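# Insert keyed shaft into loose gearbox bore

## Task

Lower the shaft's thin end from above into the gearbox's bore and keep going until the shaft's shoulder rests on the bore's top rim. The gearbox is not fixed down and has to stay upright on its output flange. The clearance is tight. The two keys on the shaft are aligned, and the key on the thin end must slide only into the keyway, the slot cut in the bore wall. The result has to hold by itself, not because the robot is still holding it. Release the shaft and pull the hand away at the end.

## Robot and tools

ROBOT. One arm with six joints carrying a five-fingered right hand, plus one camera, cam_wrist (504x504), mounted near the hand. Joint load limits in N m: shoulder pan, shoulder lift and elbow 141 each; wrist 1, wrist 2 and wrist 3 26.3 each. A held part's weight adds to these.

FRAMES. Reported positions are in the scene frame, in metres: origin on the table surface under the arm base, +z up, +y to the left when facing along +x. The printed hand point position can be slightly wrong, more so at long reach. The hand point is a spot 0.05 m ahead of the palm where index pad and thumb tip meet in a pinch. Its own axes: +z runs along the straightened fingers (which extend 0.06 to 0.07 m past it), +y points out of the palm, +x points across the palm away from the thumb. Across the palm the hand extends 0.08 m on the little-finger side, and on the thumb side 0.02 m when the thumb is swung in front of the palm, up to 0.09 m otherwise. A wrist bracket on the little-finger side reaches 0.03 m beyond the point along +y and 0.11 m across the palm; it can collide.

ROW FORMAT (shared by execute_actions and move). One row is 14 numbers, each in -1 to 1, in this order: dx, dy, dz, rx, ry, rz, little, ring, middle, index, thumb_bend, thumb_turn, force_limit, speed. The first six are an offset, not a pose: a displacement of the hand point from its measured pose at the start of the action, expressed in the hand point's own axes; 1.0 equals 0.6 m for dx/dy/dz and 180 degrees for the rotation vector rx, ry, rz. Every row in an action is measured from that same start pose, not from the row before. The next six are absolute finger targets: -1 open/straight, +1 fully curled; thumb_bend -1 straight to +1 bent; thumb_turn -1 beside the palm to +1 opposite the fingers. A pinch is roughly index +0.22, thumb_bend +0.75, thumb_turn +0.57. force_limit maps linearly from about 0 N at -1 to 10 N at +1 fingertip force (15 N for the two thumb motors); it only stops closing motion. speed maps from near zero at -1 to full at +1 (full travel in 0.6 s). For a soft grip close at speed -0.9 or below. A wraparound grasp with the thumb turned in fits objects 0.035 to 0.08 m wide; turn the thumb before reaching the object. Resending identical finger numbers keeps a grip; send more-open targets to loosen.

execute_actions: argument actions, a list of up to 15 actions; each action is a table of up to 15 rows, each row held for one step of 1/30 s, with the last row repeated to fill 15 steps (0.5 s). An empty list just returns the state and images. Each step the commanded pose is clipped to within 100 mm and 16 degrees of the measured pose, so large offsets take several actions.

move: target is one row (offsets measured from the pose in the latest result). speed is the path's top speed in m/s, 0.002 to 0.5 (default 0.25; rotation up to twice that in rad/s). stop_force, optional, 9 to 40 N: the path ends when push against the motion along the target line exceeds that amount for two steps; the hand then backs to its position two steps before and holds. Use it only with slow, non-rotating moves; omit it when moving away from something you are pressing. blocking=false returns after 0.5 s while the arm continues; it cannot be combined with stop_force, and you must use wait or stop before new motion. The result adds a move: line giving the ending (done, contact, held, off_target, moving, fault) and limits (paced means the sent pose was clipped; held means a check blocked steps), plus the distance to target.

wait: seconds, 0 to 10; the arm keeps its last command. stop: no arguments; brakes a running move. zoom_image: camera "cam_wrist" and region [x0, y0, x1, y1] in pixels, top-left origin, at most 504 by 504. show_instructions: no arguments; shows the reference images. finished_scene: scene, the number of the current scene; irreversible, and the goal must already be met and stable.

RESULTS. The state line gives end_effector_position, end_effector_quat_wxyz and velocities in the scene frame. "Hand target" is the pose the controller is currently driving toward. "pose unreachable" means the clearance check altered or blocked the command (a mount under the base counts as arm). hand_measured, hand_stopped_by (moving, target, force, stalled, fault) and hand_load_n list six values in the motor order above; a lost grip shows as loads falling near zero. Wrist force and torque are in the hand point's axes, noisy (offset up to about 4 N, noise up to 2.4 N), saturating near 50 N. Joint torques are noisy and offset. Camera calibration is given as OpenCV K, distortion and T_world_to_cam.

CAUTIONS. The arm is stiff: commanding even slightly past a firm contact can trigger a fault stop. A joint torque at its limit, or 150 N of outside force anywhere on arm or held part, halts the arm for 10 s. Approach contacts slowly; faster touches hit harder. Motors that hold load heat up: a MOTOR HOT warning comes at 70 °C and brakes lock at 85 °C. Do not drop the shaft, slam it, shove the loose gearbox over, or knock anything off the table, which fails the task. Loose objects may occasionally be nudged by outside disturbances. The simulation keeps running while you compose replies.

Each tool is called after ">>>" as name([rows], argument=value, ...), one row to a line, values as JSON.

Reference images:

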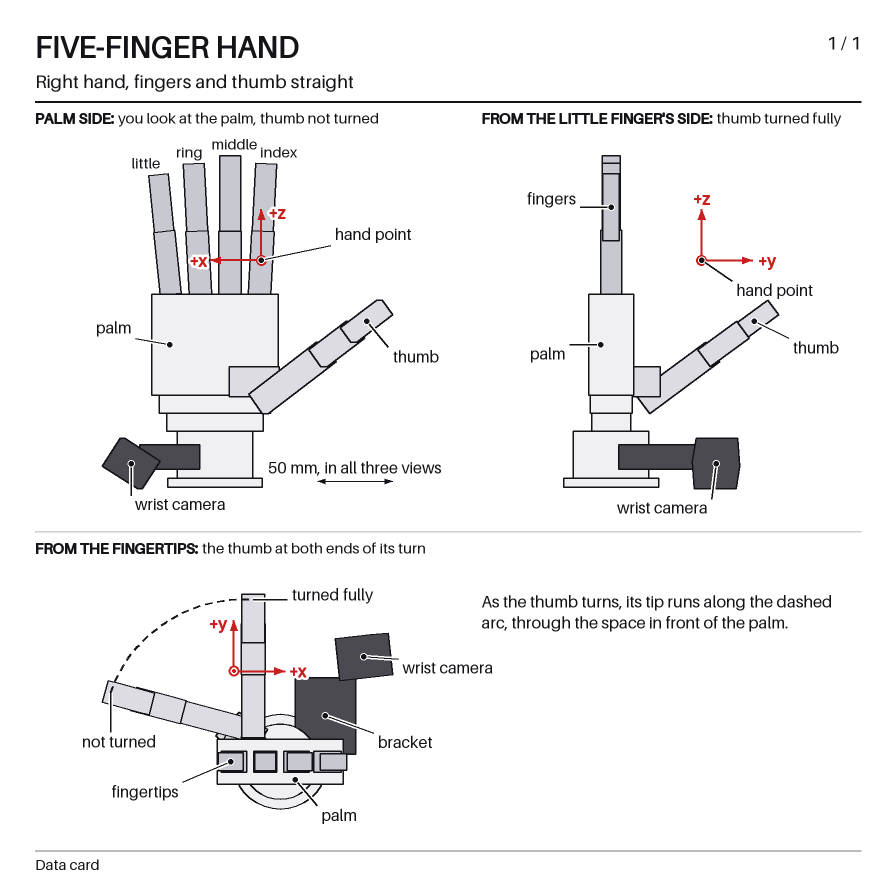

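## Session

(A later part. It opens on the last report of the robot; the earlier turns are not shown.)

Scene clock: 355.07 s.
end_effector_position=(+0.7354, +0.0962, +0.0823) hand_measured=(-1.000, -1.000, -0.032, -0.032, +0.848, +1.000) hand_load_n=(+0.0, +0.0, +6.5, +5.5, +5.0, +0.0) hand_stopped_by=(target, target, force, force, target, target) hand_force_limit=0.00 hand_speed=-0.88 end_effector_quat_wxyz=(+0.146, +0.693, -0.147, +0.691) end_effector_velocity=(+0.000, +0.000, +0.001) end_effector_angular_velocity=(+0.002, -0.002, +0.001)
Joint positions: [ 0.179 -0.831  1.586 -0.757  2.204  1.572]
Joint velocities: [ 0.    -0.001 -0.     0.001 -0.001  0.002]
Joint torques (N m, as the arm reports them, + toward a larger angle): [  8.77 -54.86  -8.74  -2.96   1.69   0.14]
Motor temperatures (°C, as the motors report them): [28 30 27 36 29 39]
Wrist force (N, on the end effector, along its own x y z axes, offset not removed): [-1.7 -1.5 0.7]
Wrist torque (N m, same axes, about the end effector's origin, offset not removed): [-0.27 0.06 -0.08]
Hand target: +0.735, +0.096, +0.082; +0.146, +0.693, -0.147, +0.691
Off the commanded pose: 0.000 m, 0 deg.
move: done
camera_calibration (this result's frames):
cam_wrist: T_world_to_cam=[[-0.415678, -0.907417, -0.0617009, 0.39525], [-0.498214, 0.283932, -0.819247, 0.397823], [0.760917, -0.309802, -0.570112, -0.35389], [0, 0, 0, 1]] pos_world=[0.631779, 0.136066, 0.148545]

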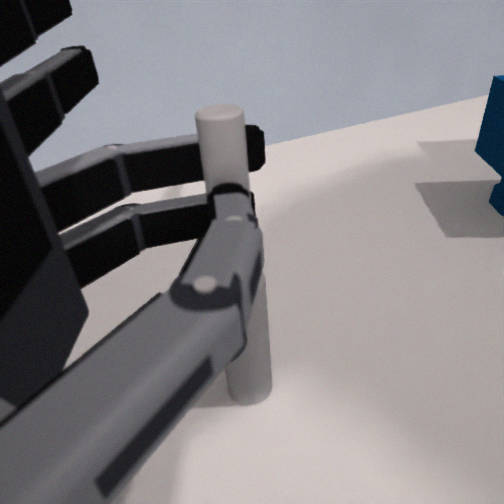

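>>> move(target=[0.2, 0, 0, 0, 0, 0, -1, -1, 0.3, 0.3, 0.85, 1.0, 0.0, -0.88], speed=0.08)

Scene clock: 358.50 s.
end_effector_position=(+0.7355, +0.0960, +0.2019) hand_measured=(-1.000, -1.000, -0.032, -0.032, +0.848, +1.000) hand_load_n=(+0.0, +0.0, +6.5, +5.5, +5.0, +0.0) hand_stopped_by=(target, target, force, force, target, target) hand_force_limit=0.00 hand_speed=-0.88 end_effector_quat_wxyz=(+0.146, +0.693, -0.147, +0.691) end_effector_velocity=(+0.000, +0.000, +0.002) end_effector_angular_velocity=(+0.000, +0.001, +0.000)
Joint positions: [ 0.179 -1.     1.513 -0.516  2.203  1.572]
Joint velocities: [ 0.    -0.002 -0.003  0.007 -0.     0.001]
Joint torques (N m, as the arm reports them, + toward a larger angle): [ -2.17 -51.49 -28.88   0.51   0.89   2.15]
Motor temperatures (°C, as the motors report them): [28 30 27 36 29 39]
Wrist force (N, on the end effector, along its own x y z axes, offset not removed): [-3.4 -2.4 0.9]
Wrist torque (N m, same axes, about the end effector's origin, offset not removed): [-0.39 0.02 -0.11]
Hand target: +0.735, +0.096, +0.202; +0.146, +0.693, -0.147, +0.691
Off the commanded pose: 0.000 m, 0 deg.
move: done
camera_calibration (this result's frames):
cam_wrist: T_world_to_cam=[[-0.415557, -0.907473, -0.0616826, 0.402404], [-0.498211, 0.283833, -0.819283, 0.495874], [0.760985, -0.309727, -0.570062, -0.285834], [0, 0, 0, 1]] pos_world=[0.631787, 0.135895, 0.268139]

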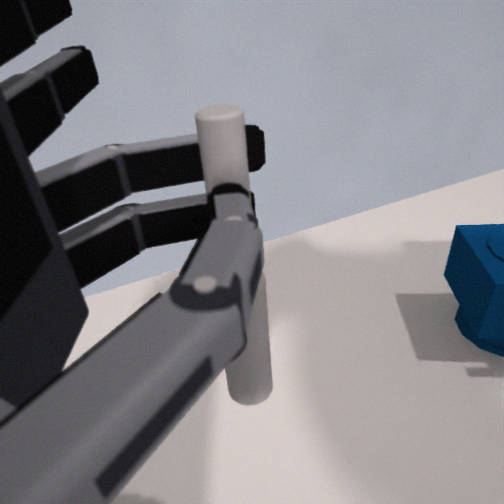

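>>> move(target=[0, 0.4152, 0.2812, 0.272, 0, 0, -1, -1, 0.3, 0.3, 0.85, 1.0, 0.0, -0.88], speed=0.15)

Scene clock: 388.27 s.
end_effector_position=(+0.7885, -0.1993, +0.2015) hand_measured=(-1.000, -1.000, -0.032, -0.032, +0.848, +1.000) hand_load_n=(+0.0, +0.0, +6.5, +5.0, +5.0, +0.5) hand_stopped_by=(target, target, force, force, target, target) hand_force_limit=0.00 hand_speed=-0.88 end_effector_quat_wxyz=(-0.154, +0.691, +0.152, +0.690) end_effector_velocity=(+0.001, -0.002, -0.001) end_effector_angular_velocity=(-0.001, +0.003, +0.010)
Joint positions: [-0.702 -0.991  1.503 -0.522  0.469  1.583]
Joint velocities: [-0.005  0.008 -0.015  0.013 -0.014 -0.005]
Joint torques (N m, as the arm reports them, + toward a larger angle): [ -6.99 -36.74 -29.64   0.9   -2.21  -2.27]
Motor temperatures (°C, as the motors report them): [28 30 27 36 29 39]
Wrist force (N, on the end effector, along its own x y z axes, offset not removed): [-3.9 -1.7 0.4]
Wrist torque (N m, same axes, about the end effector's origin, offset not removed): [-0.14 0.14 -0.11]
Hand target: +0.789, -0.200, +0.201; -0.155, +0.691, +0.152, +0.690
Off the commanded pose: 0.001 m, 0 deg.
move: done
camera_calibration (this result's frames):
cam_wrist: T_world_to_cam=[[0.410552, -0.909489, -0.0653903, -0.494571], [-0.540772, -0.185114, -0.820548, 0.546157], [0.734175, 0.372239, -0.567825, -0.261341], [0, 0, 0, 1]] pos_world=[0.690264, -0.251424, 0.267411]

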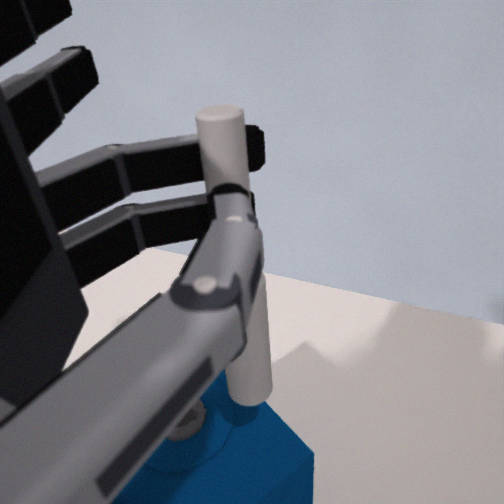

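>>> move(target=[-0.0417, 0, 0, 0.035, 0, 0, -1, -1, 0.3, 0.3, 0.85, 1.0, 0.0, -0.88], speed=0.05)

Scene clock: 391.70 s.
end_effector_position=(+0.7886, -0.1992, +0.1768) hand_measured=(-1.000, -1.000, -0.032, -0.032, +0.848, +1.000) hand_load_n=(+0.0, +0.0, +6.5, +5.0, +5.0, +0.5) hand_stopped_by=(target, target, force, force, target, target) hand_force_limit=0.00 hand_speed=-0.88 end_effector_quat_wxyz=(-0.192, +0.681, +0.189, +0.681) end_effector_velocity=(+0.000, -0.001, -0.000) end_effector_angular_velocity=(-0.002, -0.003, +0.010)
Joint positions: [-0.73  -0.925  1.461 -0.552  0.333  1.588]
Joint velocities: [-0.002  0.005 -0.006 -0.003 -0.012  0.001]
Joint torques (N m, as the arm reports them, + toward a larger angle): [ -5.36 -39.74 -30.38  -2.64  -1.93   2.43]
Motor temperatures (°C, as the motors report them): [28 30 27 36 29 39]
Wrist force (N, on the end effector, along its own x y z axes, offset not removed): [-2.9 -1.2 1.3]
Wrist torque (N m, same axes, about the end effector's origin, offset not removed): [-0.18 -0.08 -0.05]
Hand target: +0.789, -0.199, +0.177; -0.192, +0.681, +0.189, +0.681
Off the commanded pose: 0.000 m, 0 deg.
move: done
camera_calibration (this result's frames):
cam_wrist: T_world_to_cam=[[0.506801, -0.859582, -0.0653587, -0.5621], [-0.517188, -0.24252, -0.820793, 0.495955], [0.689688, 0.449781, -0.567475, -0.224905], [0, 0, 0, 1]] pos_world=[0.696489, -0.261734, 0.242711]

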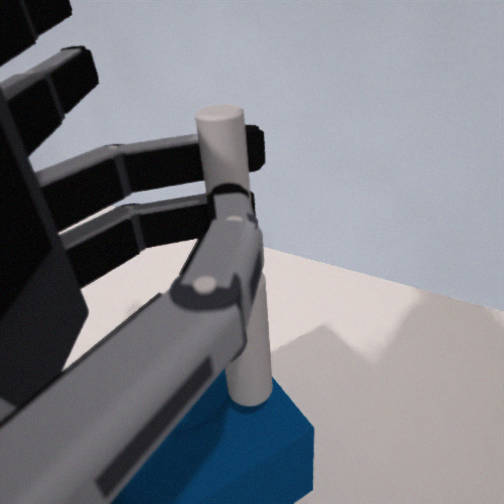

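>>> zoom_image(camera="cam_wrist", region=[150, 340, 340, 504])

Region (150, 340, 340, 504) of cam_wrist's 504x504 image, scaled by 2.653, with more detail than that image has; it fills the top 435 rows of this view, and the rest is white.

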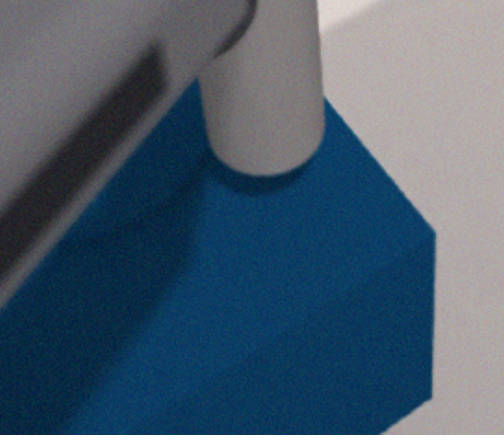

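>>> move(target=[-0.01, 0.0124, -0.014, 0, 0, 0, -1, -1, 0.3, 0.3, 0.85, 1.0, 0.0, -0.88], speed=0.02)

>>> zoom_image(camera="cam_wrist", region=[150, 340, 340, 504])

Scene clock: 403.60 s.
end_effector_position=(+0.7853, -0.2096, +0.1710) hand_measured=(-1.000, -1.000, -0.032, -0.032, +0.848, +1.000) hand_load_n=(+0.0, +0.0, +6.5, +5.0, +5.0, +0.5) hand_stopped_by=(target, target, force, force, target, target) hand_force_limit=0.00 hand_speed=-0.88 end_effector_quat_wxyz=(-0.192, +0.681, +0.189, +0.681) end_effector_velocity=(-0.001, -0.002, -0.002) end_effector_angular_velocity=(+0.000, +0.000, +0.000)
Joint positions: [-0.747 -0.914  1.459 -0.562  0.316  1.589]
Joint velocities: [-0.004  0.003 -0.001 -0.002 -0.004  0.001]
Joint torques (N m, as the arm reports them, + toward a larger angle): [ -4.78 -39.69 -29.12  -2.65  -2.04   2.46]
Motor temperatures (°C, as the motors report them): [28 30 27 36 29 39]
Wrist force (N, on the end effector, along its own x y z axes, offset not removed): [-3.6 -0.8 0.3]
Wrist torque (N m, same axes, about the end effector's origin, offset not removed): [-0.13 0.12 -0.04]
Hand target: +0.785, -0.210, +0.171; -0.192, +0.681, +0.189, +0.681
Off the commanded pose: 0.000 m, 0 deg.
move: done
camera_calibration (this result's frames):
cam_wrist: T_world_to_cam=[[0.506818, -0.859571, -0.0653725, -0.569807], [-0.517171, -0.242509, -0.820807, 0.486938], [0.689688, 0.449809, -0.567453, -0.221309], [0, 0, 0, 1]] pos_world=[0.693253, -0.272156, 0.23685]

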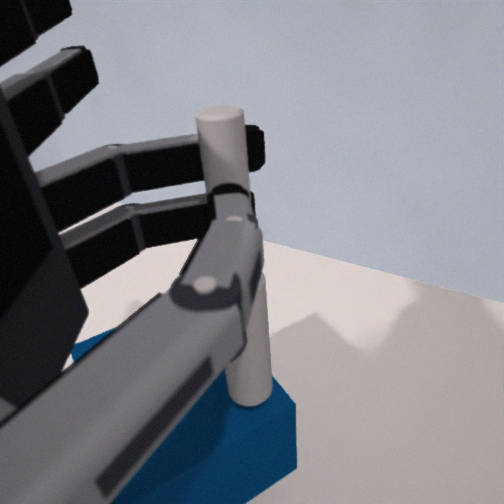

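Region (150, 340, 340, 504) of cam_wrist's 504x504 image, scaled by 2.653, with more detail than that image has; it fills the top 435 rows of this view, and the rest is white.

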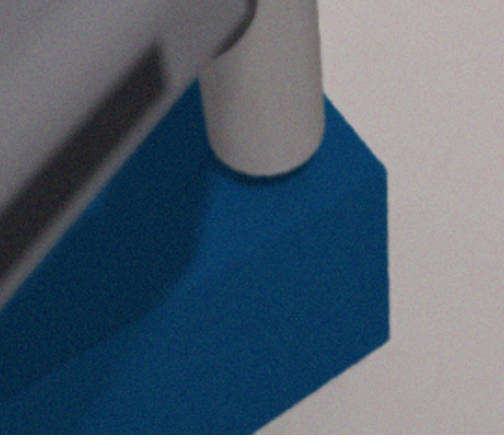

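>>> move(target=[-0.0067, 0, 0, 0, 0, 0, -1, -1, 0.3, 0.3, 0.85, 1.0, 0.0, -0.88], speed=0.005)

>>> zoom_image(camera="cam_wrist", region=[190, 360, 310, 460])

Scene clock: 407.07 s.
end_effector_position=(+0.7853, -0.2096, +0.1671) hand_measured=(-1.000, -1.000, -0.032, -0.032, +0.848, +1.000) hand_load_n=(+0.0, +0.0, +6.5, +5.0, +5.0, +0.5) hand_stopped_by=(target, target, force, force, target, target) hand_force_limit=0.00 hand_speed=-0.88 end_effector_quat_wxyz=(-0.192, +0.681, +0.189, +0.681) end_effector_velocity=(+0.000, +0.000, -0.001) end_effector_angular_velocity=(-0.001, -0.001, +0.000)
Joint positions: [-0.747 -0.909  1.462 -0.57   0.316  1.589]
Joint velocities: [ 0.     0.001  0.001 -0.004 -0.     0.   ]
Joint torques (N m, as the arm reports them, + toward a larger angle): [  8.96 -39.82 -11.82  -2.94   1.93  -1.95]
Motor temperatures (°C, as the motors report them): [28 30 27 36 29 39]
Wrist force (N, on the end effector, along its own x y z axes, offset not removed): [-3.7 -2.3 0.8]
Wrist torque (N m, same axes, about the end effector's origin, offset not removed): [-0.36 0.16 -0.09]
Hand target: +0.785, -0.210, +0.167; -0.192, +0.681, +0.189, +0.681
Off the commanded pose: 0.000 m, 0 deg.
move: done
camera_calibration (this result's frames):
cam_wrist: T_world_to_cam=[[0.506818, -0.859572, -0.0653544, -0.570066], [-0.517174, -0.242528, -0.820799, 0.483759], [0.689686, 0.449795, -0.567466, -0.223499], [0, 0, 0, 1]] pos_world=[0.693251, -0.272159, 0.232985]

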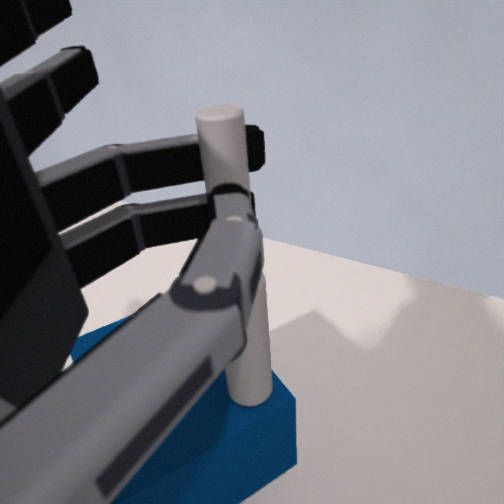

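Region (190, 360, 310, 460) of cam_wrist's 504x504 image, scaled by 4.200, with more detail than that image has.

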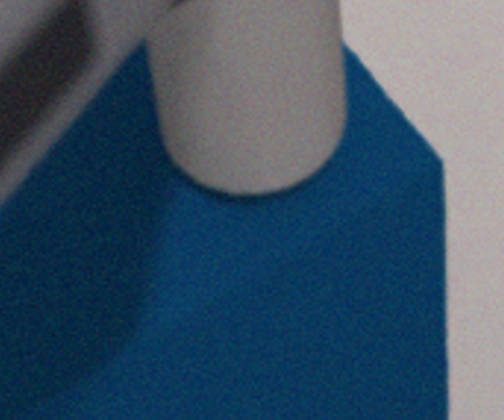

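>>> move(target=[-0.0033, 0, 0, 0, 0, 0, -1, -1, 0.3, 0.3, 0.85, 1.0, 0.0, -0.88], speed=0.003)

Scene clock: 409.20 s.
end_effector_position=(+0.7853, -0.2096, +0.1652) hand_measured=(-1.000, -1.000, -0.032, -0.032, +0.848, +1.000) hand_load_n=(+0.0, +0.0, +6.5, +5.0, +5.0, +0.5) hand_stopped_by=(target, target, force, force, target, target) hand_force_limit=0.00 hand_speed=-0.88 end_effector_quat_wxyz=(-0.192, +0.681, +0.189, +0.681) end_effector_velocity=(+0.000, -0.000, -0.002) end_effector_angular_velocity=(+0.001, +0.001, -0.001)
Joint positions: [-0.747 -0.907  1.463 -0.573  0.316  1.589]
Joint velocities: [-0.     0.002  0.    -0.001  0.    -0.   ]
Joint torques (N m, as the arm reports them, + toward a larger angle): [  8.85 -40.02 -12.42  -2.76   1.83  -2.16]
Motor temperatures (°C, as the motors report them): [28 30 27 36 29 39]
Wrist force (N, on the end effector, along its own x y z axes, offset not removed): [-2.6 -1.7 0.5]
Wrist torque (N m, same axes, about the end effector's origin, offset not removed): [-0.25 -0.07 -0.08]
Hand target: +0.785, -0.210, +0.165; -0.192, +0.681, +0.189, +0.681
Off the commanded pose: 0.000 m, 0 deg.
move: done
camera_calibration (this result's frames):
cam_wrist: T_world_to_cam=[[0.506817, -0.859571, -0.0653717, -0.570182], [-0.517187, -0.242519, -0.820793, 0.48222], [0.689676, 0.449801, -0.567473, -0.224566], [0, 0, 0, 1]] pos_world=[0.693254, -0.272154, 0.231094]

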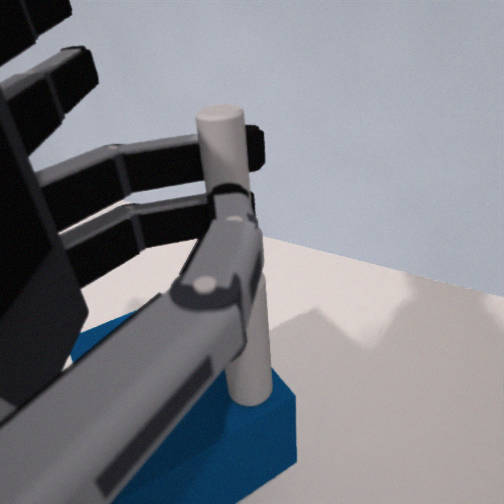

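>>> move(target=[-0.0025, 0, 0, 0, 0, 0, -1, -1, 0.3, 0.3, 0.85, 1.0, 0.0, -0.88], speed=0.003)

Scene clock: 410.90 s.
end_effector_position=(+0.7853, -0.2096, +0.1638) hand_measured=(-1.000, -1.000, -0.032, -0.032, +0.848, +1.000) hand_load_n=(+0.0, +0.0, +6.5, +5.0, +5.0, +0.0) hand_stopped_by=(target, target, force, force, target, target) hand_force_limit=0.00 hand_speed=-0.88 end_effector_quat_wxyz=(-0.192, +0.681, +0.189, +0.681) end_effector_velocity=(-0.000, +0.000, -0.001) end_effector_angular_velocity=(+0.001, +0.001, +0.000)
Joint positions: [-0.747 -0.905  1.464 -0.576  0.316  1.589]
Joint velocities: [ 0.     0.001  0.002 -0.002 -0.     0.   ]
Joint torques (N m, as the arm reports them, + toward a larger angle): [  8.98 -36.28 -10.1   -2.26   1.99  -1.89]
Motor temperatures (°C, as the motors report them): [28 30 27 36 29 39]
Wrist force (N, on the end effector, along its own x y z axes, offset not removed): [-1.0 -2.4 0.2]
Wrist torque (N m, same axes, about the end effector's origin, offset not removed): [-0.30 0.28 -0.17]
Hand target: +0.785, -0.210, +0.164; -0.192, +0.681, +0.189, +0.681
Off the commanded pose: 0.000 m, 0 deg.
move: done
camera_calibration (this result's frames):
cam_wrist: T_world_to_cam=[[0.506825, -0.859576, -0.0652501, -0.570314], [-0.517117, -0.242596, -0.820815, 0.481032], [0.689724, 0.449752, -0.567455, -0.2254], [0, 0, 0, 1]] pos_world=[0.693262, -0.272158, 0.229721]

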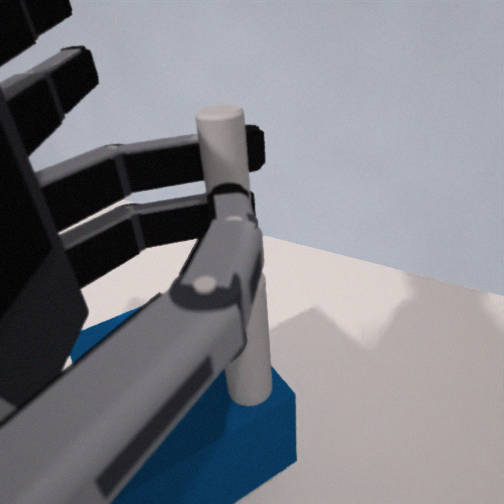

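>>> move(target=[0, 0, 0, 0, 0, 0, -1, -1, -0.4, -0.4, 0.85, 1.0, 0.0, -0.8], speed=0.01)

>>> move(target=[0, 0, -0.015, 0, 0, 0, -1, -1, -1, -1, 0.85, 1.0, 0.0, 0.0], speed=0.01)

Scene clock: 414.33 s.
end_effector_position=(+0.7853, -0.2096, +0.1638) hand_measured=(-1.000, -1.000, -0.400, -0.400, +0.850, +1.000) hand_load_n=(+0.0, +0.0, +0.0, +0.0, +0.0, +0.0) hand_stopped_by=(target, target, target, target, target, target) hand_force_limit=0.00 hand_speed=-0.80 end_effector_quat_wxyz=(-0.192, +0.681, +0.189, +0.681) end_effector_velocity=(+0.000, -0.000, +0.001) end_effector_angular_velocity=(-0.001, -0.001, -0.000)
Joint positions: [-0.747 -0.905  1.464 -0.576  0.316  1.589]
Joint velocities: [-0.    -0.001 -0.001  0.    -0.     0.001]
Joint torques (N m, as the arm reports them, + toward a larger angle): [  8.2  -53.92 -28.64   1.24   1.35  -2.1 ]
Motor temperatures (°C, as the motors report them): [28 30 27 36 30 39]
Wrist force (N, on the end effector, along its own x y z axes, offset not removed): [-1.5 -2.1 -1.1]
Wrist torque (N m, same axes, about the end effector's origin, offset not removed): [-0.24 0.20 -0.11]
Hand target: +0.785, -0.210, +0.164; -0.192, +0.681, +0.189, +0.681
Off the commanded pose: 0.000 m, 0 deg.
move: done
camera_calibration (this result's frames):
cam_wrist: T_world_to_cam=[[0.506821, -0.859577, -0.065269, -0.570303], [-0.517129, -0.242583, -0.820811, 0.481035], [0.689717, 0.449757, -0.567458, -0.225397], [0, 0, 0, 1]] pos_world=[0.693259, -0.272154, 0.229713]

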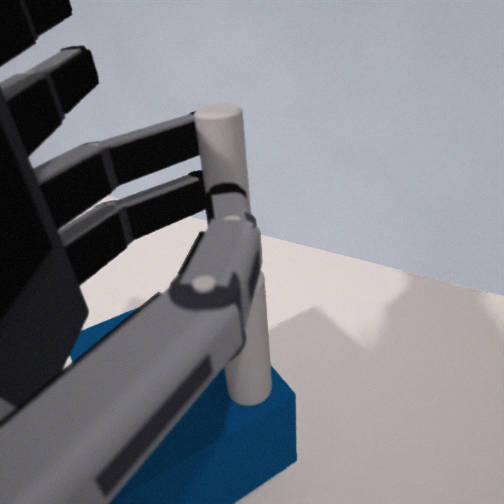

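Scene clock: 415.47 s.
end_effector_position=(+0.7779, -0.2141, +0.1638) hand_measured=(-1.000, -1.000, -1.000, -1.000, +0.850, +1.000) hand_load_n=(+0.0, +0.0, +0.0, +0.0, +0.0, +0.0) hand_stopped_by=(target, target, target, target, target, target) hand_force_limit=0.00 hand_speed=0.00 end_effector_quat_wxyz=(-0.192, +0.681, +0.189, +0.681) end_effector_velocity=(-0.002, -0.002, +0.000) end_effector_angular_velocity=(-0.001, -0.001, -0.000)
Joint positions: [-0.761 -0.914  1.481 -0.584  0.302  1.589]
Joint velocities: [-0.004 -0.002  0.005 -0.004 -0.004  0.001]
Joint torques (N m, as the arm reports them, + toward a larger angle): [ -7.42 -55.4  -10.81  -2.02  -1.94   2.45]
Motor temperatures (°C, as the motors report them): [28 30 27 36 30 39]
Wrist force (N, on the end effector, along its own x y z axes, offset not removed): [-0.6 -1.8 1.4]
Wrist torque (N m, same axes, about the end effector's origin, offset not removed): [-0.29 -0.07 -0.04]
Hand target: +0.778, -0.214, +0.164; -0.192, +0.681, +0.189, +0.681
Off the commanded pose: 0.000 m, 0 deg.
move: done
camera_calibration (this result's frames):
cam_wrist: T_world_to_cam=[[0.506818, -0.859578, -0.0652821, -0.570396], [-0.517131, -0.242569, -0.820814, 0.476098], [0.689718, 0.449763, -0.567453, -0.218247], [0, 0, 0, 1]] pos_world=[0.685821, -0.276653, 0.229706]

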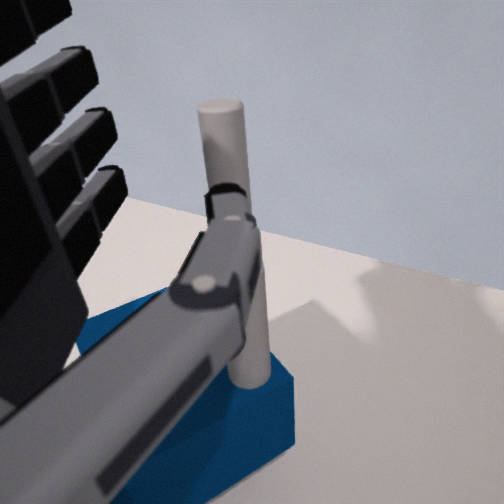

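>>> move(target=[0.125, 0, 0, 0, 0, 0, -1, -1, -1, -1, 0.85, 1.0, 0.0, 0.0], speed=0.08)

Scene clock: 422.27 s.
end_effector_position=(+0.7779, -0.2143, +0.2385) hand_measured=(-1.000, -1.000, -1.000, -1.000, +0.850, +1.000) hand_load_n=(+0.0, +0.0, +0.0, +0.0, +0.0, +0.0) hand_stopped_by=(target, target, target, target, target, target) hand_force_limit=0.00 hand_speed=0.00 end_effector_quat_wxyz=(-0.192, +0.681, +0.189, +0.681) end_effector_velocity=(+0.000, -0.000, +0.003) end_effector_angular_velocity=(-0.003, -0.001, +0.000)
Joint positions: [-0.761 -0.998  1.408 -0.429  0.301  1.59 ]
Joint velocities: [ 0.    -0.001 -0.006  0.011 -0.    -0.007]
Joint torques (N m, as the arm reports them, + toward a larger angle): [ -5.78 -52.71 -30.6    1.26  -1.96  -2.09]
Motor temperatures (°C, as the motors report them): [28 30 27 36 30 39]
Wrist force (N, on the end effector, along its own x y z axes, offset not removed): [0.1 -3.1 0.7]
Wrist torque (N m, same axes, about the end effector's origin, offset not removed): [-0.36 -0.08 -0.13]
Hand target: +0.778, -0.214, +0.239; -0.192, +0.681, +0.189, +0.681
Off the commanded pose: 0.000 m, 0 deg.
move: done
camera_calibration (this result's frames):
cam_wrist: T_world_to_cam=[[0.506803, -0.859585, -0.0652997, -0.565612], [-0.516983, -0.242443, -0.820945, 0.537266], [0.68984, 0.449816, -0.567262, -0.175923], [0, 0, 0, 1]] pos_world=[0.68577, -0.276802, 0.304337]

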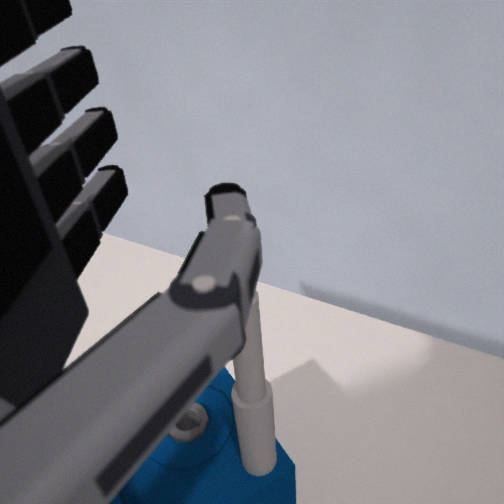

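>>> move(target=[0.019, -0.0825, 0.047, -0.313, 0, 0, -1, -1, -1, -1, 0.85, 1.0, 0.0, 0.0], speed=0.25)

Scene clock: 426.90 s.
end_effector_position=(+0.7762, -0.1577, +0.2496) hand_measured=(-1.000, -1.000, -1.000, -1.000, +0.850, +1.000) hand_load_n=(+0.0, +0.0, +0.0, +0.0, +0.0, +0.0) hand_stopped_by=(target, target, target, target, target, target) hand_force_limit=0.00 hand_speed=0.00 end_effector_quat_wxyz=(+0.152, +0.691, -0.154, +0.690) end_effector_velocity=(+0.000, +0.000, -0.000) end_effector_angular_velocity=(-0.001, +0.003, -0.015)
Joint positions: [-0.266 -1.079  1.505 -0.427  1.778  1.575]
Joint velocities: [ 0.006  0.006 -0.011  0.007  0.021 -0.001]
Joint torques (N m, as the arm reports them, + toward a larger angle): [  7.29 -34.45 -30.81   0.     2.28  -1.96]
Motor temperatures (°C, as the motors report them): [28 30 27 36 30 39]
Wrist force (N, on the end effector, along its own x y z axes, offset not removed): [-2.0 -1.6 0.0]
Wrist torque (N m, same axes, about the end effector's origin, offset not removed): [-0.20 0.27 -0.14]
Hand target: +0.776, -0.158, +0.250; +0.153, +0.691, -0.155, +0.689
Off the commanded pose: 0.001 m, 0 deg.
move: done
camera_calibration (this result's frames):
cam_wrist: T_world_to_cam=[[-0.433231, -0.899069, -0.0631313, 0.207508], [-0.492004, 0.294605, -0.819231, 0.624158], [0.755144, -0.323855, -0.569978, -0.365884], [0, 0, 0, 1]] pos_world=[0.673283, -0.11581, 0.315884]

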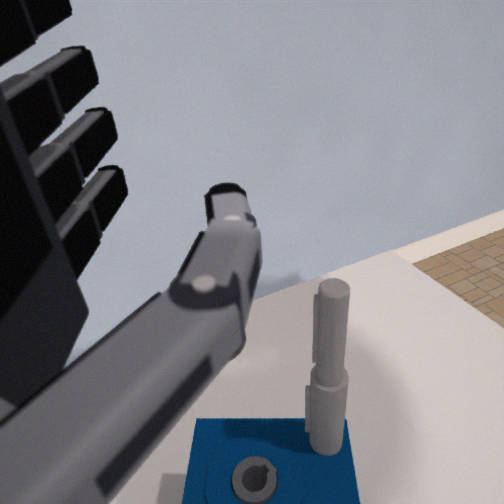

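>>> zoom_image(camera="cam_wrist", region=[270, 270, 390, 470])

Region (270, 270, 390, 470) of cam_wrist's 504x504 image, scaled by 2.520, with more detail than that image has; it fills the left 302 columns of this view, and the rest is white.

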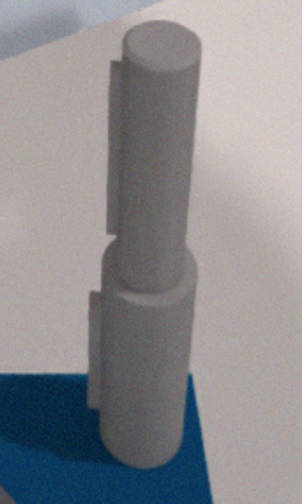

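>>> zoom_image(camera="cam_wrist", region=[300, 272, 360, 332])

>>> zoom_image(camera="cam_wrist", region=[295, 350, 355, 410])

Region (300, 272, 360, 332) of cam_wrist's 504x504 image, scaled by 8.400, with more detail than that image has.

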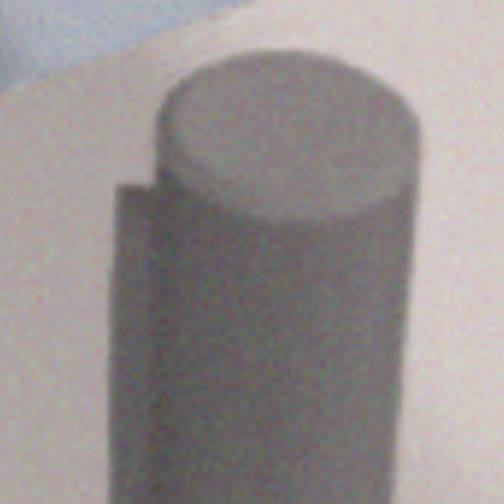

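Region (295, 350, 355, 410) of cam_wrist's 504x504 image, scaled by 8.400, with more detail than that image has.

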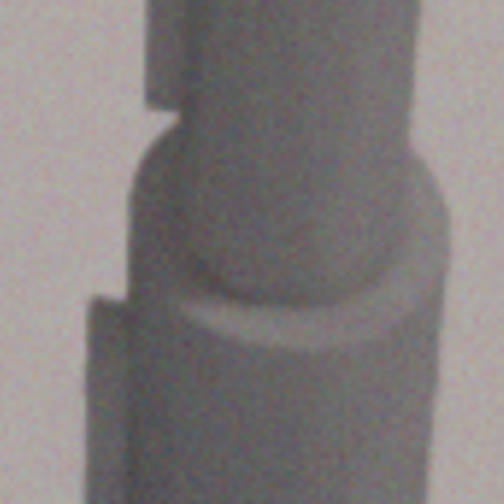

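>>> move(target=[0.084, 0.108, -0.0255, 0, 0, 0.5, -1, -1, -1, -1, 0.85, 1.0, 0.0, 0.0], speed=0.4)

Scene clock: 458.03 s.
end_effector_position=(+0.7349, -0.2097, +0.2998) hand_measured=(-1.000, -1.000, -1.000, -1.000, +0.850, +1.000) hand_load_n=(+0.0, +0.0, +0.0, +0.0, +0.0, +0.0) hand_stopped_by=(target, target, target, target, target, target) hand_force_limit=0.00 hand_speed=0.00 end_effector_quat_wxyz=(+0.379, -0.380, +0.597, -0.596) end_effector_velocity=(-0.000, -0.001, +0.001) end_effector_angular_velocity=(+0.012, -0.008, +0.002)
Joint positions: [-0.562 -1.288  1.59  -0.303  1.483  3.145]
Joint velocities: [-0.004 -0.001  0.002 -0.003 -0.005  0.015]
Joint torques (N m, as the arm reports them, + toward a larger angle): [ -6.33 -43.43 -14.34  -3.49  -2.24   2.21]
Motor temperatures (°C, as the motors report them): [28 30 27 36 30 39]
Wrist force (N, on the end effector, along its own x y z axes, offset not removed): [-0.2 -1.2 -1.3]
Wrist torque (N m, same axes, about the end effector's origin, offset not removed): [-0.03 -0.09 0.00]
Hand target: +0.735, -0.210, +0.300; +0.380, -0.379, +0.598, -0.595
Off the commanded pose: 0.000 m, 0 deg.
move: done
camera_calibration (this result's frames):
cam_wrist: T_world_to_cam=[[0.0133344, 0.0624009, -0.997962, 0.299713], [-0.167635, 0.984064, 0.059292, 0.303052], [0.985759, 0.166503, 0.0235825, -0.567546], [0, 0, 0, 1]] pos_world=[0.606269, -0.222427, 0.294518]

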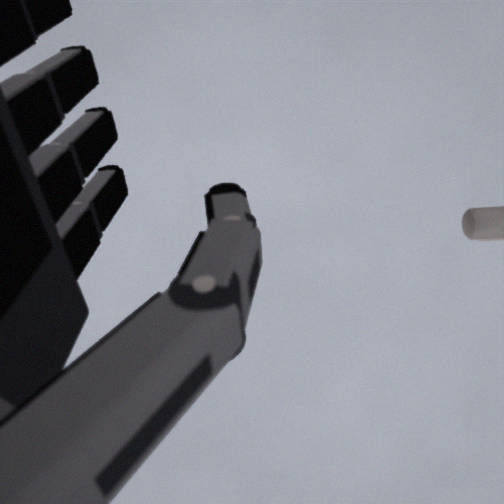

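>>> move(target=[0.041, 0.0663, 0.0437, 0.0131, 0.0131, 0.4997, -1, -1, -1, -1, 0.85, 1.0, 0.0, 0.0], speed=0.4)

Scene clock: 464.70 s.
end_effector_position=(+0.7483, -0.2431, +0.2602) hand_measured=(-1.000, -1.000, -1.000, -1.000, +0.850, +1.000) hand_load_n=(+0.0, +0.0, +0.0, +0.0, +0.0, +0.0) hand_stopped_by=(target, target, target, target, target, target) hand_force_limit=0.00 hand_speed=0.00 end_effector_quat_wxyz=(+0.685, +0.171, +0.687, -0.172) end_effector_velocity=(+0.000, +0.000, -0.001) end_effector_angular_velocity=(+0.014, -0.006, -0.000)
Joint positions: [-0.635 -1.114  1.71  -0.598  1.461  4.714]
Joint velocities: [ 0.001  0.003  0.001 -0.003  0.002  0.015]
Joint torques (N m, as the arm reports them, + toward a larger angle): [  5.73 -29.8  -11.44  -3.72   1.72   2.74]
Motor temperatures (°C, as the motors report them): [28 30 27 36 30 39]
Wrist force (N, on the end effector, along its own x y z axes, offset not removed): [-1.2 -2.0 0.2]
Wrist torque (N m, same axes, about the end effector's origin, offset not removed): [-0.23 0.05 -0.17]
Hand target: +0.748, -0.243, +0.260; +0.685, +0.172, +0.687, -0.171
Off the commanded pose: 0.000 m, 0 deg.
move: done
camera_calibration (this result's frames):
cam_wrist: T_world_to_cam=[[0.458847, 0.886491, 0.0599423, -0.146228], [-0.526378, 0.216862, 0.822129, 0.224024], [0.715811, -0.408784, 0.566136, -0.653326], [0, 0, 0, 1]] pos_world=[0.652675, -0.186022, 0.19446]

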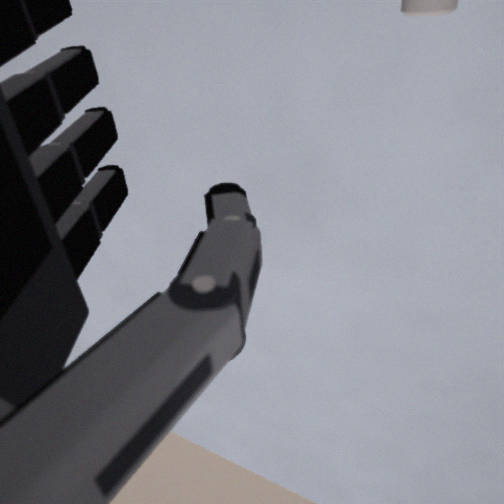

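>>> move(target=[0.225, 0, 0, 0, 0, 0, -1, -1, -1, -1, 0.85, 1.0, 0.0, 0.0], speed=0.12)

Scene clock: 473.67 s.
end_effector_position=(+0.7481, -0.2433, +0.1255) hand_measured=(-1.000, -1.000, -1.000, -1.000, +0.850, +1.000) hand_load_n=(+0.0, +0.0, +0.0, +0.0, +0.0, +0.0) hand_stopped_by=(target, target, target, target, target, target) hand_force_limit=0.00 hand_speed=0.00 end_effector_quat_wxyz=(+0.685, +0.171, +0.687, -0.172) end_effector_velocity=(+0.001, -0.000, -0.003) end_effector_angular_velocity=(+0.001, -0.001, -0.000)
Joint positions: [-0.635 -0.895  1.786 -0.892  1.461  4.714]
Joint velocities: [ 0.     0.007 -0.002 -0.006  0.001  0.001]
Joint torques (N m, as the arm reports them, + toward a larger angle): [  9.08 -35.97 -23.97  -3.02   2.07   2.78]
Motor temperatures (°C, as the motors report them): [28 30 27 36 30 39]
Wrist force (N, on the end effector, along its own x y z axes, offset not removed): [-1.5 -2.7 0.5]
Wrist torque (N m, same axes, about the end effector's origin, offset not removed): [-0.38 0.13 -0.13]
Hand target: +0.748, -0.243, +0.125; +0.685, +0.171, +0.687, -0.172
Off the commanded pose: 0.000 m, 0 deg.
move: done
camera_calibration (this result's frames):
cam_wrist: T_world_to_cam=[[0.458849, 0.886495, 0.0598702, -0.137853], [-0.526147, 0.216799, 0.822294, 0.334414], [0.71598, -0.408809, 0.565905, -0.577077], [0, 0, 0, 1]] pos_world=[0.65238, -0.186209, 0.0598373]

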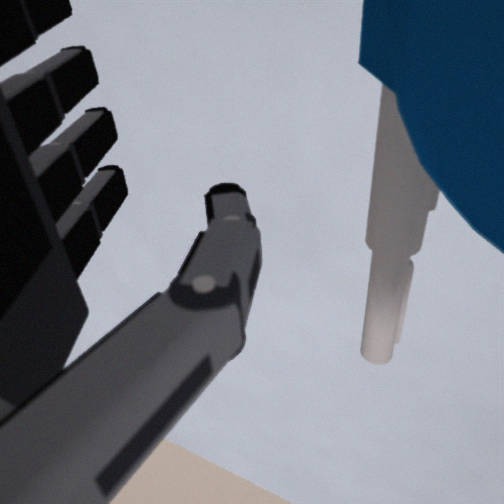

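>>> zoom_image(camera="cam_wrist", region=[330, 200, 470, 380])

Region (330, 200, 470, 380) of cam_wrist's 504x504 image, scaled by 2.800, with more detail than that image has.

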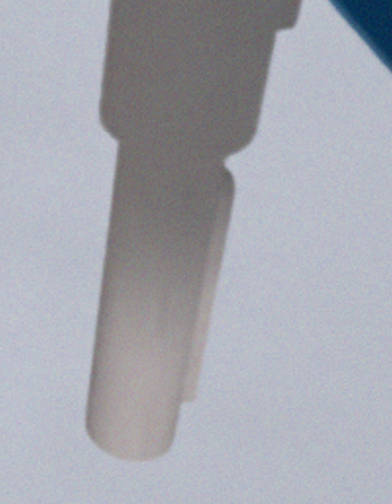

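>>> move(target=[0.0133, 0.05, -0.0083, 0, 0, 0, -1, -1, -1, -1, 0.9, 1.0, 0.0, 0.0], speed=0.03)

Scene clock: 490.83 s.
end_effector_position=(+0.7576, -0.2148, +0.1175) hand_measured=(-1.000, -1.000, -1.000, -1.000, +0.900, +1.000) hand_load_n=(+0.0, +0.0, +0.0, +0.0, +0.0, +0.0) hand_stopped_by=(target, target, target, target, target, target) hand_force_limit=0.00 hand_speed=0.00 end_effector_quat_wxyz=(+0.685, +0.171, +0.687, -0.172) end_effector_velocity=(+0.001, +0.002, +0.000) end_effector_angular_velocity=(-0.002, -0.002, -0.000)
Joint positions: [-0.578 -0.88   1.786 -0.908  1.518  4.714]
Joint velocities: [ 0.004  0.001 -0.001 -0.003  0.005 -0.001]
Joint torques (N m, as the arm reports them, + toward a larger angle): [  8.03 -35.65 -25.61  -3.57   1.98  -1.9 ]
Motor temperatures (°C, as the motors report them): [28 30 27 36 30 39]
Wrist force (N, on the end effector, along its own x y z axes, offset not removed): [-1.4 -2.0 0.8]
Wrist torque (N m, same axes, about the end effector's origin, offset not removed): [-0.25 0.06 -0.07]
Hand target: +0.758, -0.215, +0.117; +0.685, +0.171, +0.687, -0.172
Off the commanded pose: 0.000 m, 0 deg.
move: done
camera_calibration (this result's frames):
cam_wrist: T_world_to_cam=[[0.458833, 0.886514, 0.0597113, -0.167016], [-0.526028, 0.216867, 0.822353, 0.339773], [0.716078, -0.408733, 0.565836, -0.567779], [0, 0, 0, 1]] pos_world=[0.661936, -0.157693, 0.0518289]

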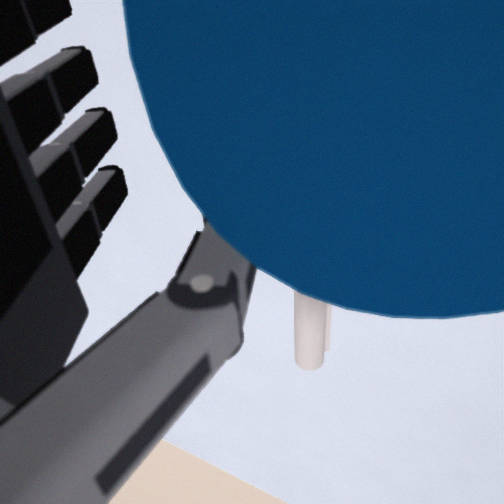

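>>> zoom_image(camera="cam_wrist", region=[270, 285, 360, 375])

Region (270, 285, 360, 375) of cam_wrist's 504x504 image, scaled by 5.600, with more detail than that image has.

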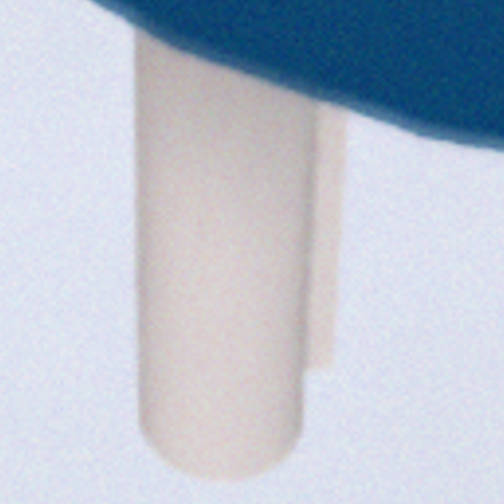

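>>> move(target=[0, -0.039, 0.034, -0.139, 0, 0, -1, -1, -1, -1, 0.9, 1.0, 0.0, 0.0], speed=0.1)

Scene clock: 513.27 s.
end_effector_position=(+0.7646, -0.2448, +0.1178) hand_measured=(-1.000, -1.000, -1.000, -1.000, +0.900, +1.000) hand_load_n=(+0.0, +0.0, +0.0, +0.0, +0.0, +0.0) hand_stopped_by=(target, target, target, target, target, target) hand_force_limit=0.00 hand_speed=0.00 end_effector_quat_wxyz=(+0.706, +0.019, +0.708, -0.019) end_effector_velocity=(+0.001, -0.001, +0.000) end_effector_angular_velocity=(-0.000, +0.001, +0.017)
Joint positions: [-0.783 -0.787  1.589 -0.805  0.879  4.715]
Joint velocities: [-0.005  0.006 -0.013  0.008 -0.022 -0.001]
Joint torques (N m, as the arm reports them, + toward a larger angle): [ -5.9  -38.1  -26.66   0.3   -1.91  -1.86]
Motor temperatures (°C, as the motors report them): [28 30 27 36 30 39]
Wrist force (N, on the end effector, along its own x y z axes, offset not removed): [-0.5 -1.5 0.7]
Wrist torque (N m, same axes, about the end effector's origin, offset not removed): [-0.24 -0.06 -0.06]
Hand target: +0.765, -0.245, +0.118; +0.706, +0.019, +0.708, -0.019
Off the commanded pose: 0.000 m, 0 deg.
move: done
camera_calibration (this result's frames):
cam_wrist: T_world_to_cam=[[0.0428431, 0.997175, 0.0616999, 0.201325], [-0.568381, -0.0264618, 0.82234, 0.322548], [0.821649, -0.0703007, 0.565641, -0.583091], [0, 0, 0, 1]] pos_world=[0.653801, -0.233213, 0.052155]

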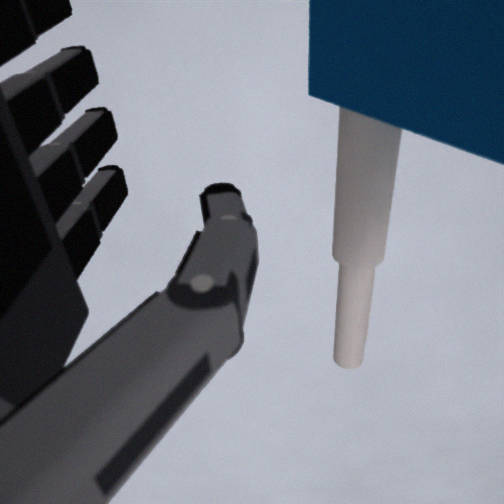

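>>> zoom_image(camera="cam_wrist", region=[290, 80, 430, 380])

Region (290, 80, 430, 380) of cam_wrist's 504x504 image, scaled by 1.680, with more detail than that image has; it fills the left 235 columns of this view, and the rest is white.

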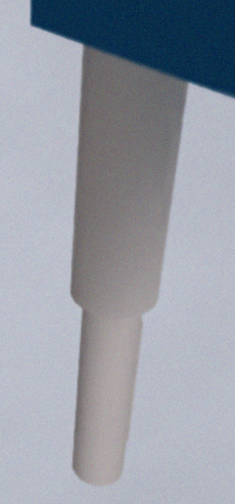

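>>> zoom_image(camera="cam_wrist", region=[320, 230, 400, 310])

>>> zoom_image(camera="cam_wrist", region=[310, 310, 390, 390])

Region (320, 230, 400, 310) of cam_wrist's 504x504 image, scaled by 6.300, with more detail than that image has.

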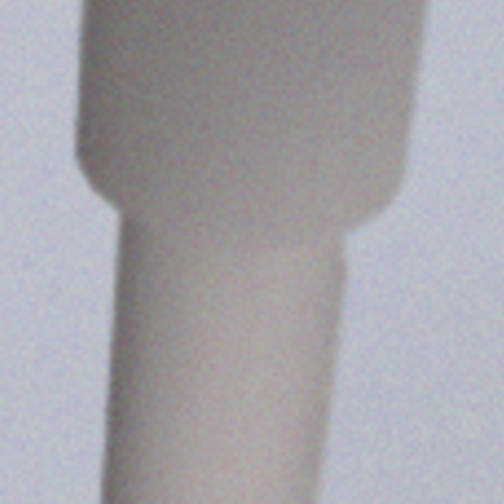

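Region (310, 310, 390, 390) of cam_wrist's 504x504 image, scaled by 6.300, with more detail than that image has.

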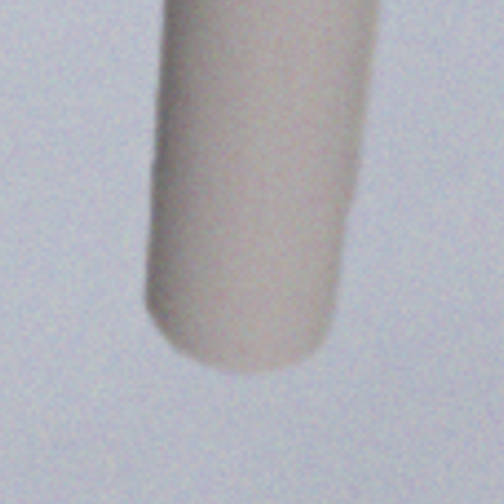

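>>> move(target=[0, 0.0867, 0, 0, 0, 0, -1, -1, -1, -1, 0.9, 1.0, 0.0, 0.0], speed=0.03)

Scene clock: 528.90 s.
end_effector_position=(+0.7674, -0.1932, +0.1177) hand_measured=(-1.000, -1.000, -1.000, -1.000, +0.900, +1.000) hand_load_n=(+0.0, +0.0, +0.0, +0.0, +0.0, +0.0) hand_stopped_by=(target, target, target, target, target, target) hand_force_limit=0.00 hand_speed=0.00 end_effector_quat_wxyz=(+0.706, +0.019, +0.708, -0.019) end_effector_velocity=(-0.000, +0.003, -0.001) end_effector_angular_velocity=(+0.003, +0.002, -0.000)
Joint positions: [-0.71  -0.822  1.663 -0.843  0.952  4.715]
Joint velocities: [ 0.004  0.     0.004 -0.002  0.004  0.002]
Joint torques (N m, as the arm reports them, + toward a larger angle): [  8.51 -52.42  -7.39  -3.52   1.88  -1.61]
Motor temperatures (°C, as the motors report them): [28 30 27 36 30 39]
Wrist force (N, on the end effector, along its own x y z axes, offset not removed): [-2.1 -1.5 0.3]
Wrist torque (N m, same axes, about the end effector's origin, offset not removed): [-0.14 0.17 -0.16]
Hand target: +0.767, -0.193, +0.118; +0.706, +0.019, +0.708, -0.019
Off the commanded pose: 0.000 m, 0 deg.
move: done
camera_calibration (this result's frames):
cam_wrist: T_world_to_cam=[[0.0428153, 0.997188, 0.0615127, 0.149773], [-0.568258, -0.0263338, 0.822429, 0.325537], [0.821736, -0.0701676, 0.565532, -0.581714], [0, 0, 0, 1]] pos_world=[0.656592, -0.181597, 0.0520343]

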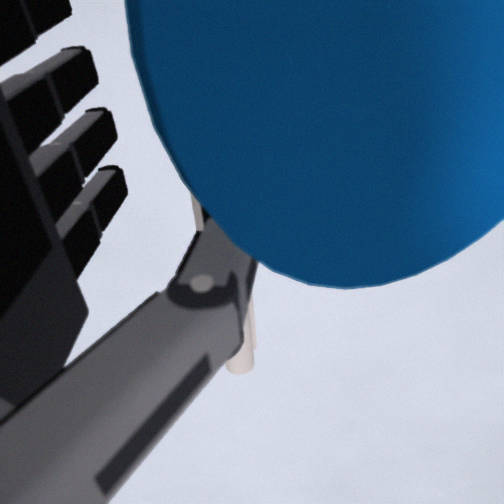

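>>> execute_actions(actions=[])

Scene clock: 537.33 s.
end_effector_position=(+0.7674, -0.1929, +0.1177) hand_measured=(-1.000, -1.000, -1.000, -1.000, +0.900, +1.000) hand_load_n=(+0.0, +0.0, +0.0, +0.0, +0.0, +0.0) hand_stopped_by=(target, target, target, target, target, target) hand_force_limit=0.00 hand_speed=0.00 end_effector_quat_wxyz=(+0.706, +0.019, +0.708, -0.019) end_effector_velocity=(-0.000, +0.000, -0.001) end_effector_angular_velocity=(+0.002, +0.001, -0.000)
Joint positions: [-0.71  -0.822  1.663 -0.843  0.952  4.715]
Joint velocities: [ 0.     0.002  0.001 -0.001  0.     0.001]
Joint torques (N m, as the arm reports them, + toward a larger angle): [  9.09 -53.6   -7.44  -3.17   1.8    2.36]
Motor temperatures (°C, as the motors report them): [28 30 27 36 30 39]
Wrist force (N, on the end effector, along its own x y z axes, offset not removed): [-2.1 -1.6 0.8]
Wrist torque (N m, same axes, about the end effector's origin, offset not removed): [-0.23 0.24 -0.22]
Hand target: +0.767, -0.193, +0.118; +0.706, +0.019, +0.708, -0.019
Off the commanded pose: 0.000 m, 0 deg.
camera_calibration (this result's frames):
cam_wrist: T_world_to_cam=[[0.0428472, 0.997185, 0.0615348, 0.149463], [-0.568267, -0.0263331, 0.822423, 0.32556], [0.821728, -0.0702067, 0.565539, -0.58171], [0, 0, 0, 1]] pos_world=[0.656608, -0.181309, 0.0520339]

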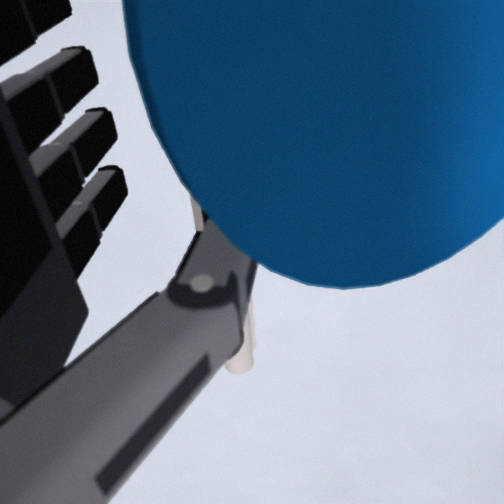

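>>> move(target=[0, 0, 0.0117, 0, 0, 0, -1, -1, -0.5, -0.5, 0.9, 1.0, 0.0, -0.3], speed=0.01)

Scene clock: 540.57 s.
end_effector_position=(+0.7742, -0.1933, +0.1177) hand_measured=(-1.000, -1.000, -0.500, -0.500, +0.900, +1.000) hand_load_n=(+0.0, +0.0, +0.0, +0.0, +0.0, +0.0) hand_stopped_by=(target, target, target, target, target, target) hand_force_limit=0.00 hand_speed=-0.30 end_effector_quat_wxyz=(+0.706, +0.019, +0.708, -0.019) end_effector_velocity=(+0.002, -0.000, -0.001) end_effector_angular_velocity=(+0.002, +0.001, +0.000)
Joint positions: [-0.703 -0.812  1.642 -0.832  0.959  4.715]
Joint velocities: [ 0.003  0.005 -0.008  0.004  0.002  0.001]
Joint torques (N m, as the arm reports them, + toward a larger angle): [ 10.12 -39.14 -26.48   1.06   1.81   1.  ]
Motor temperatures (°C, as the motors report them): [28 30 27 36 30 39]
Wrist force (N, on the end effector, along its own x y z axes, offset not removed): [-1.2 -1.0 0.1]
Wrist torque (N m, same axes, about the end effector's origin, offset not removed): [-0.10 0.14 -0.07]
Hand target: +0.774, -0.193, +0.118; +0.706, +0.019, +0.708, -0.019
Off the commanded pose: 0.000 m, 0 deg.
move: done
camera_calibration (this result's frames):
cam_wrist: T_world_to_cam=[[0.0428488, 0.997184, 0.061551, 0.149545], [-0.56827, -0.0263453, 0.82242, 0.329371], [0.821726, -0.0702173, 0.565541, -0.587245], [0, 0, 0, 1]] pos_world=[0.663318, -0.181682, 0.0520254]

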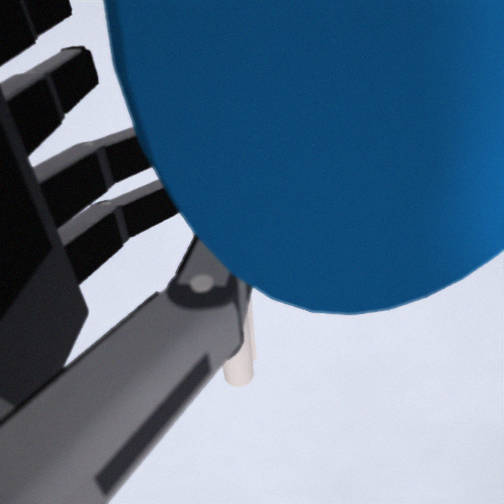

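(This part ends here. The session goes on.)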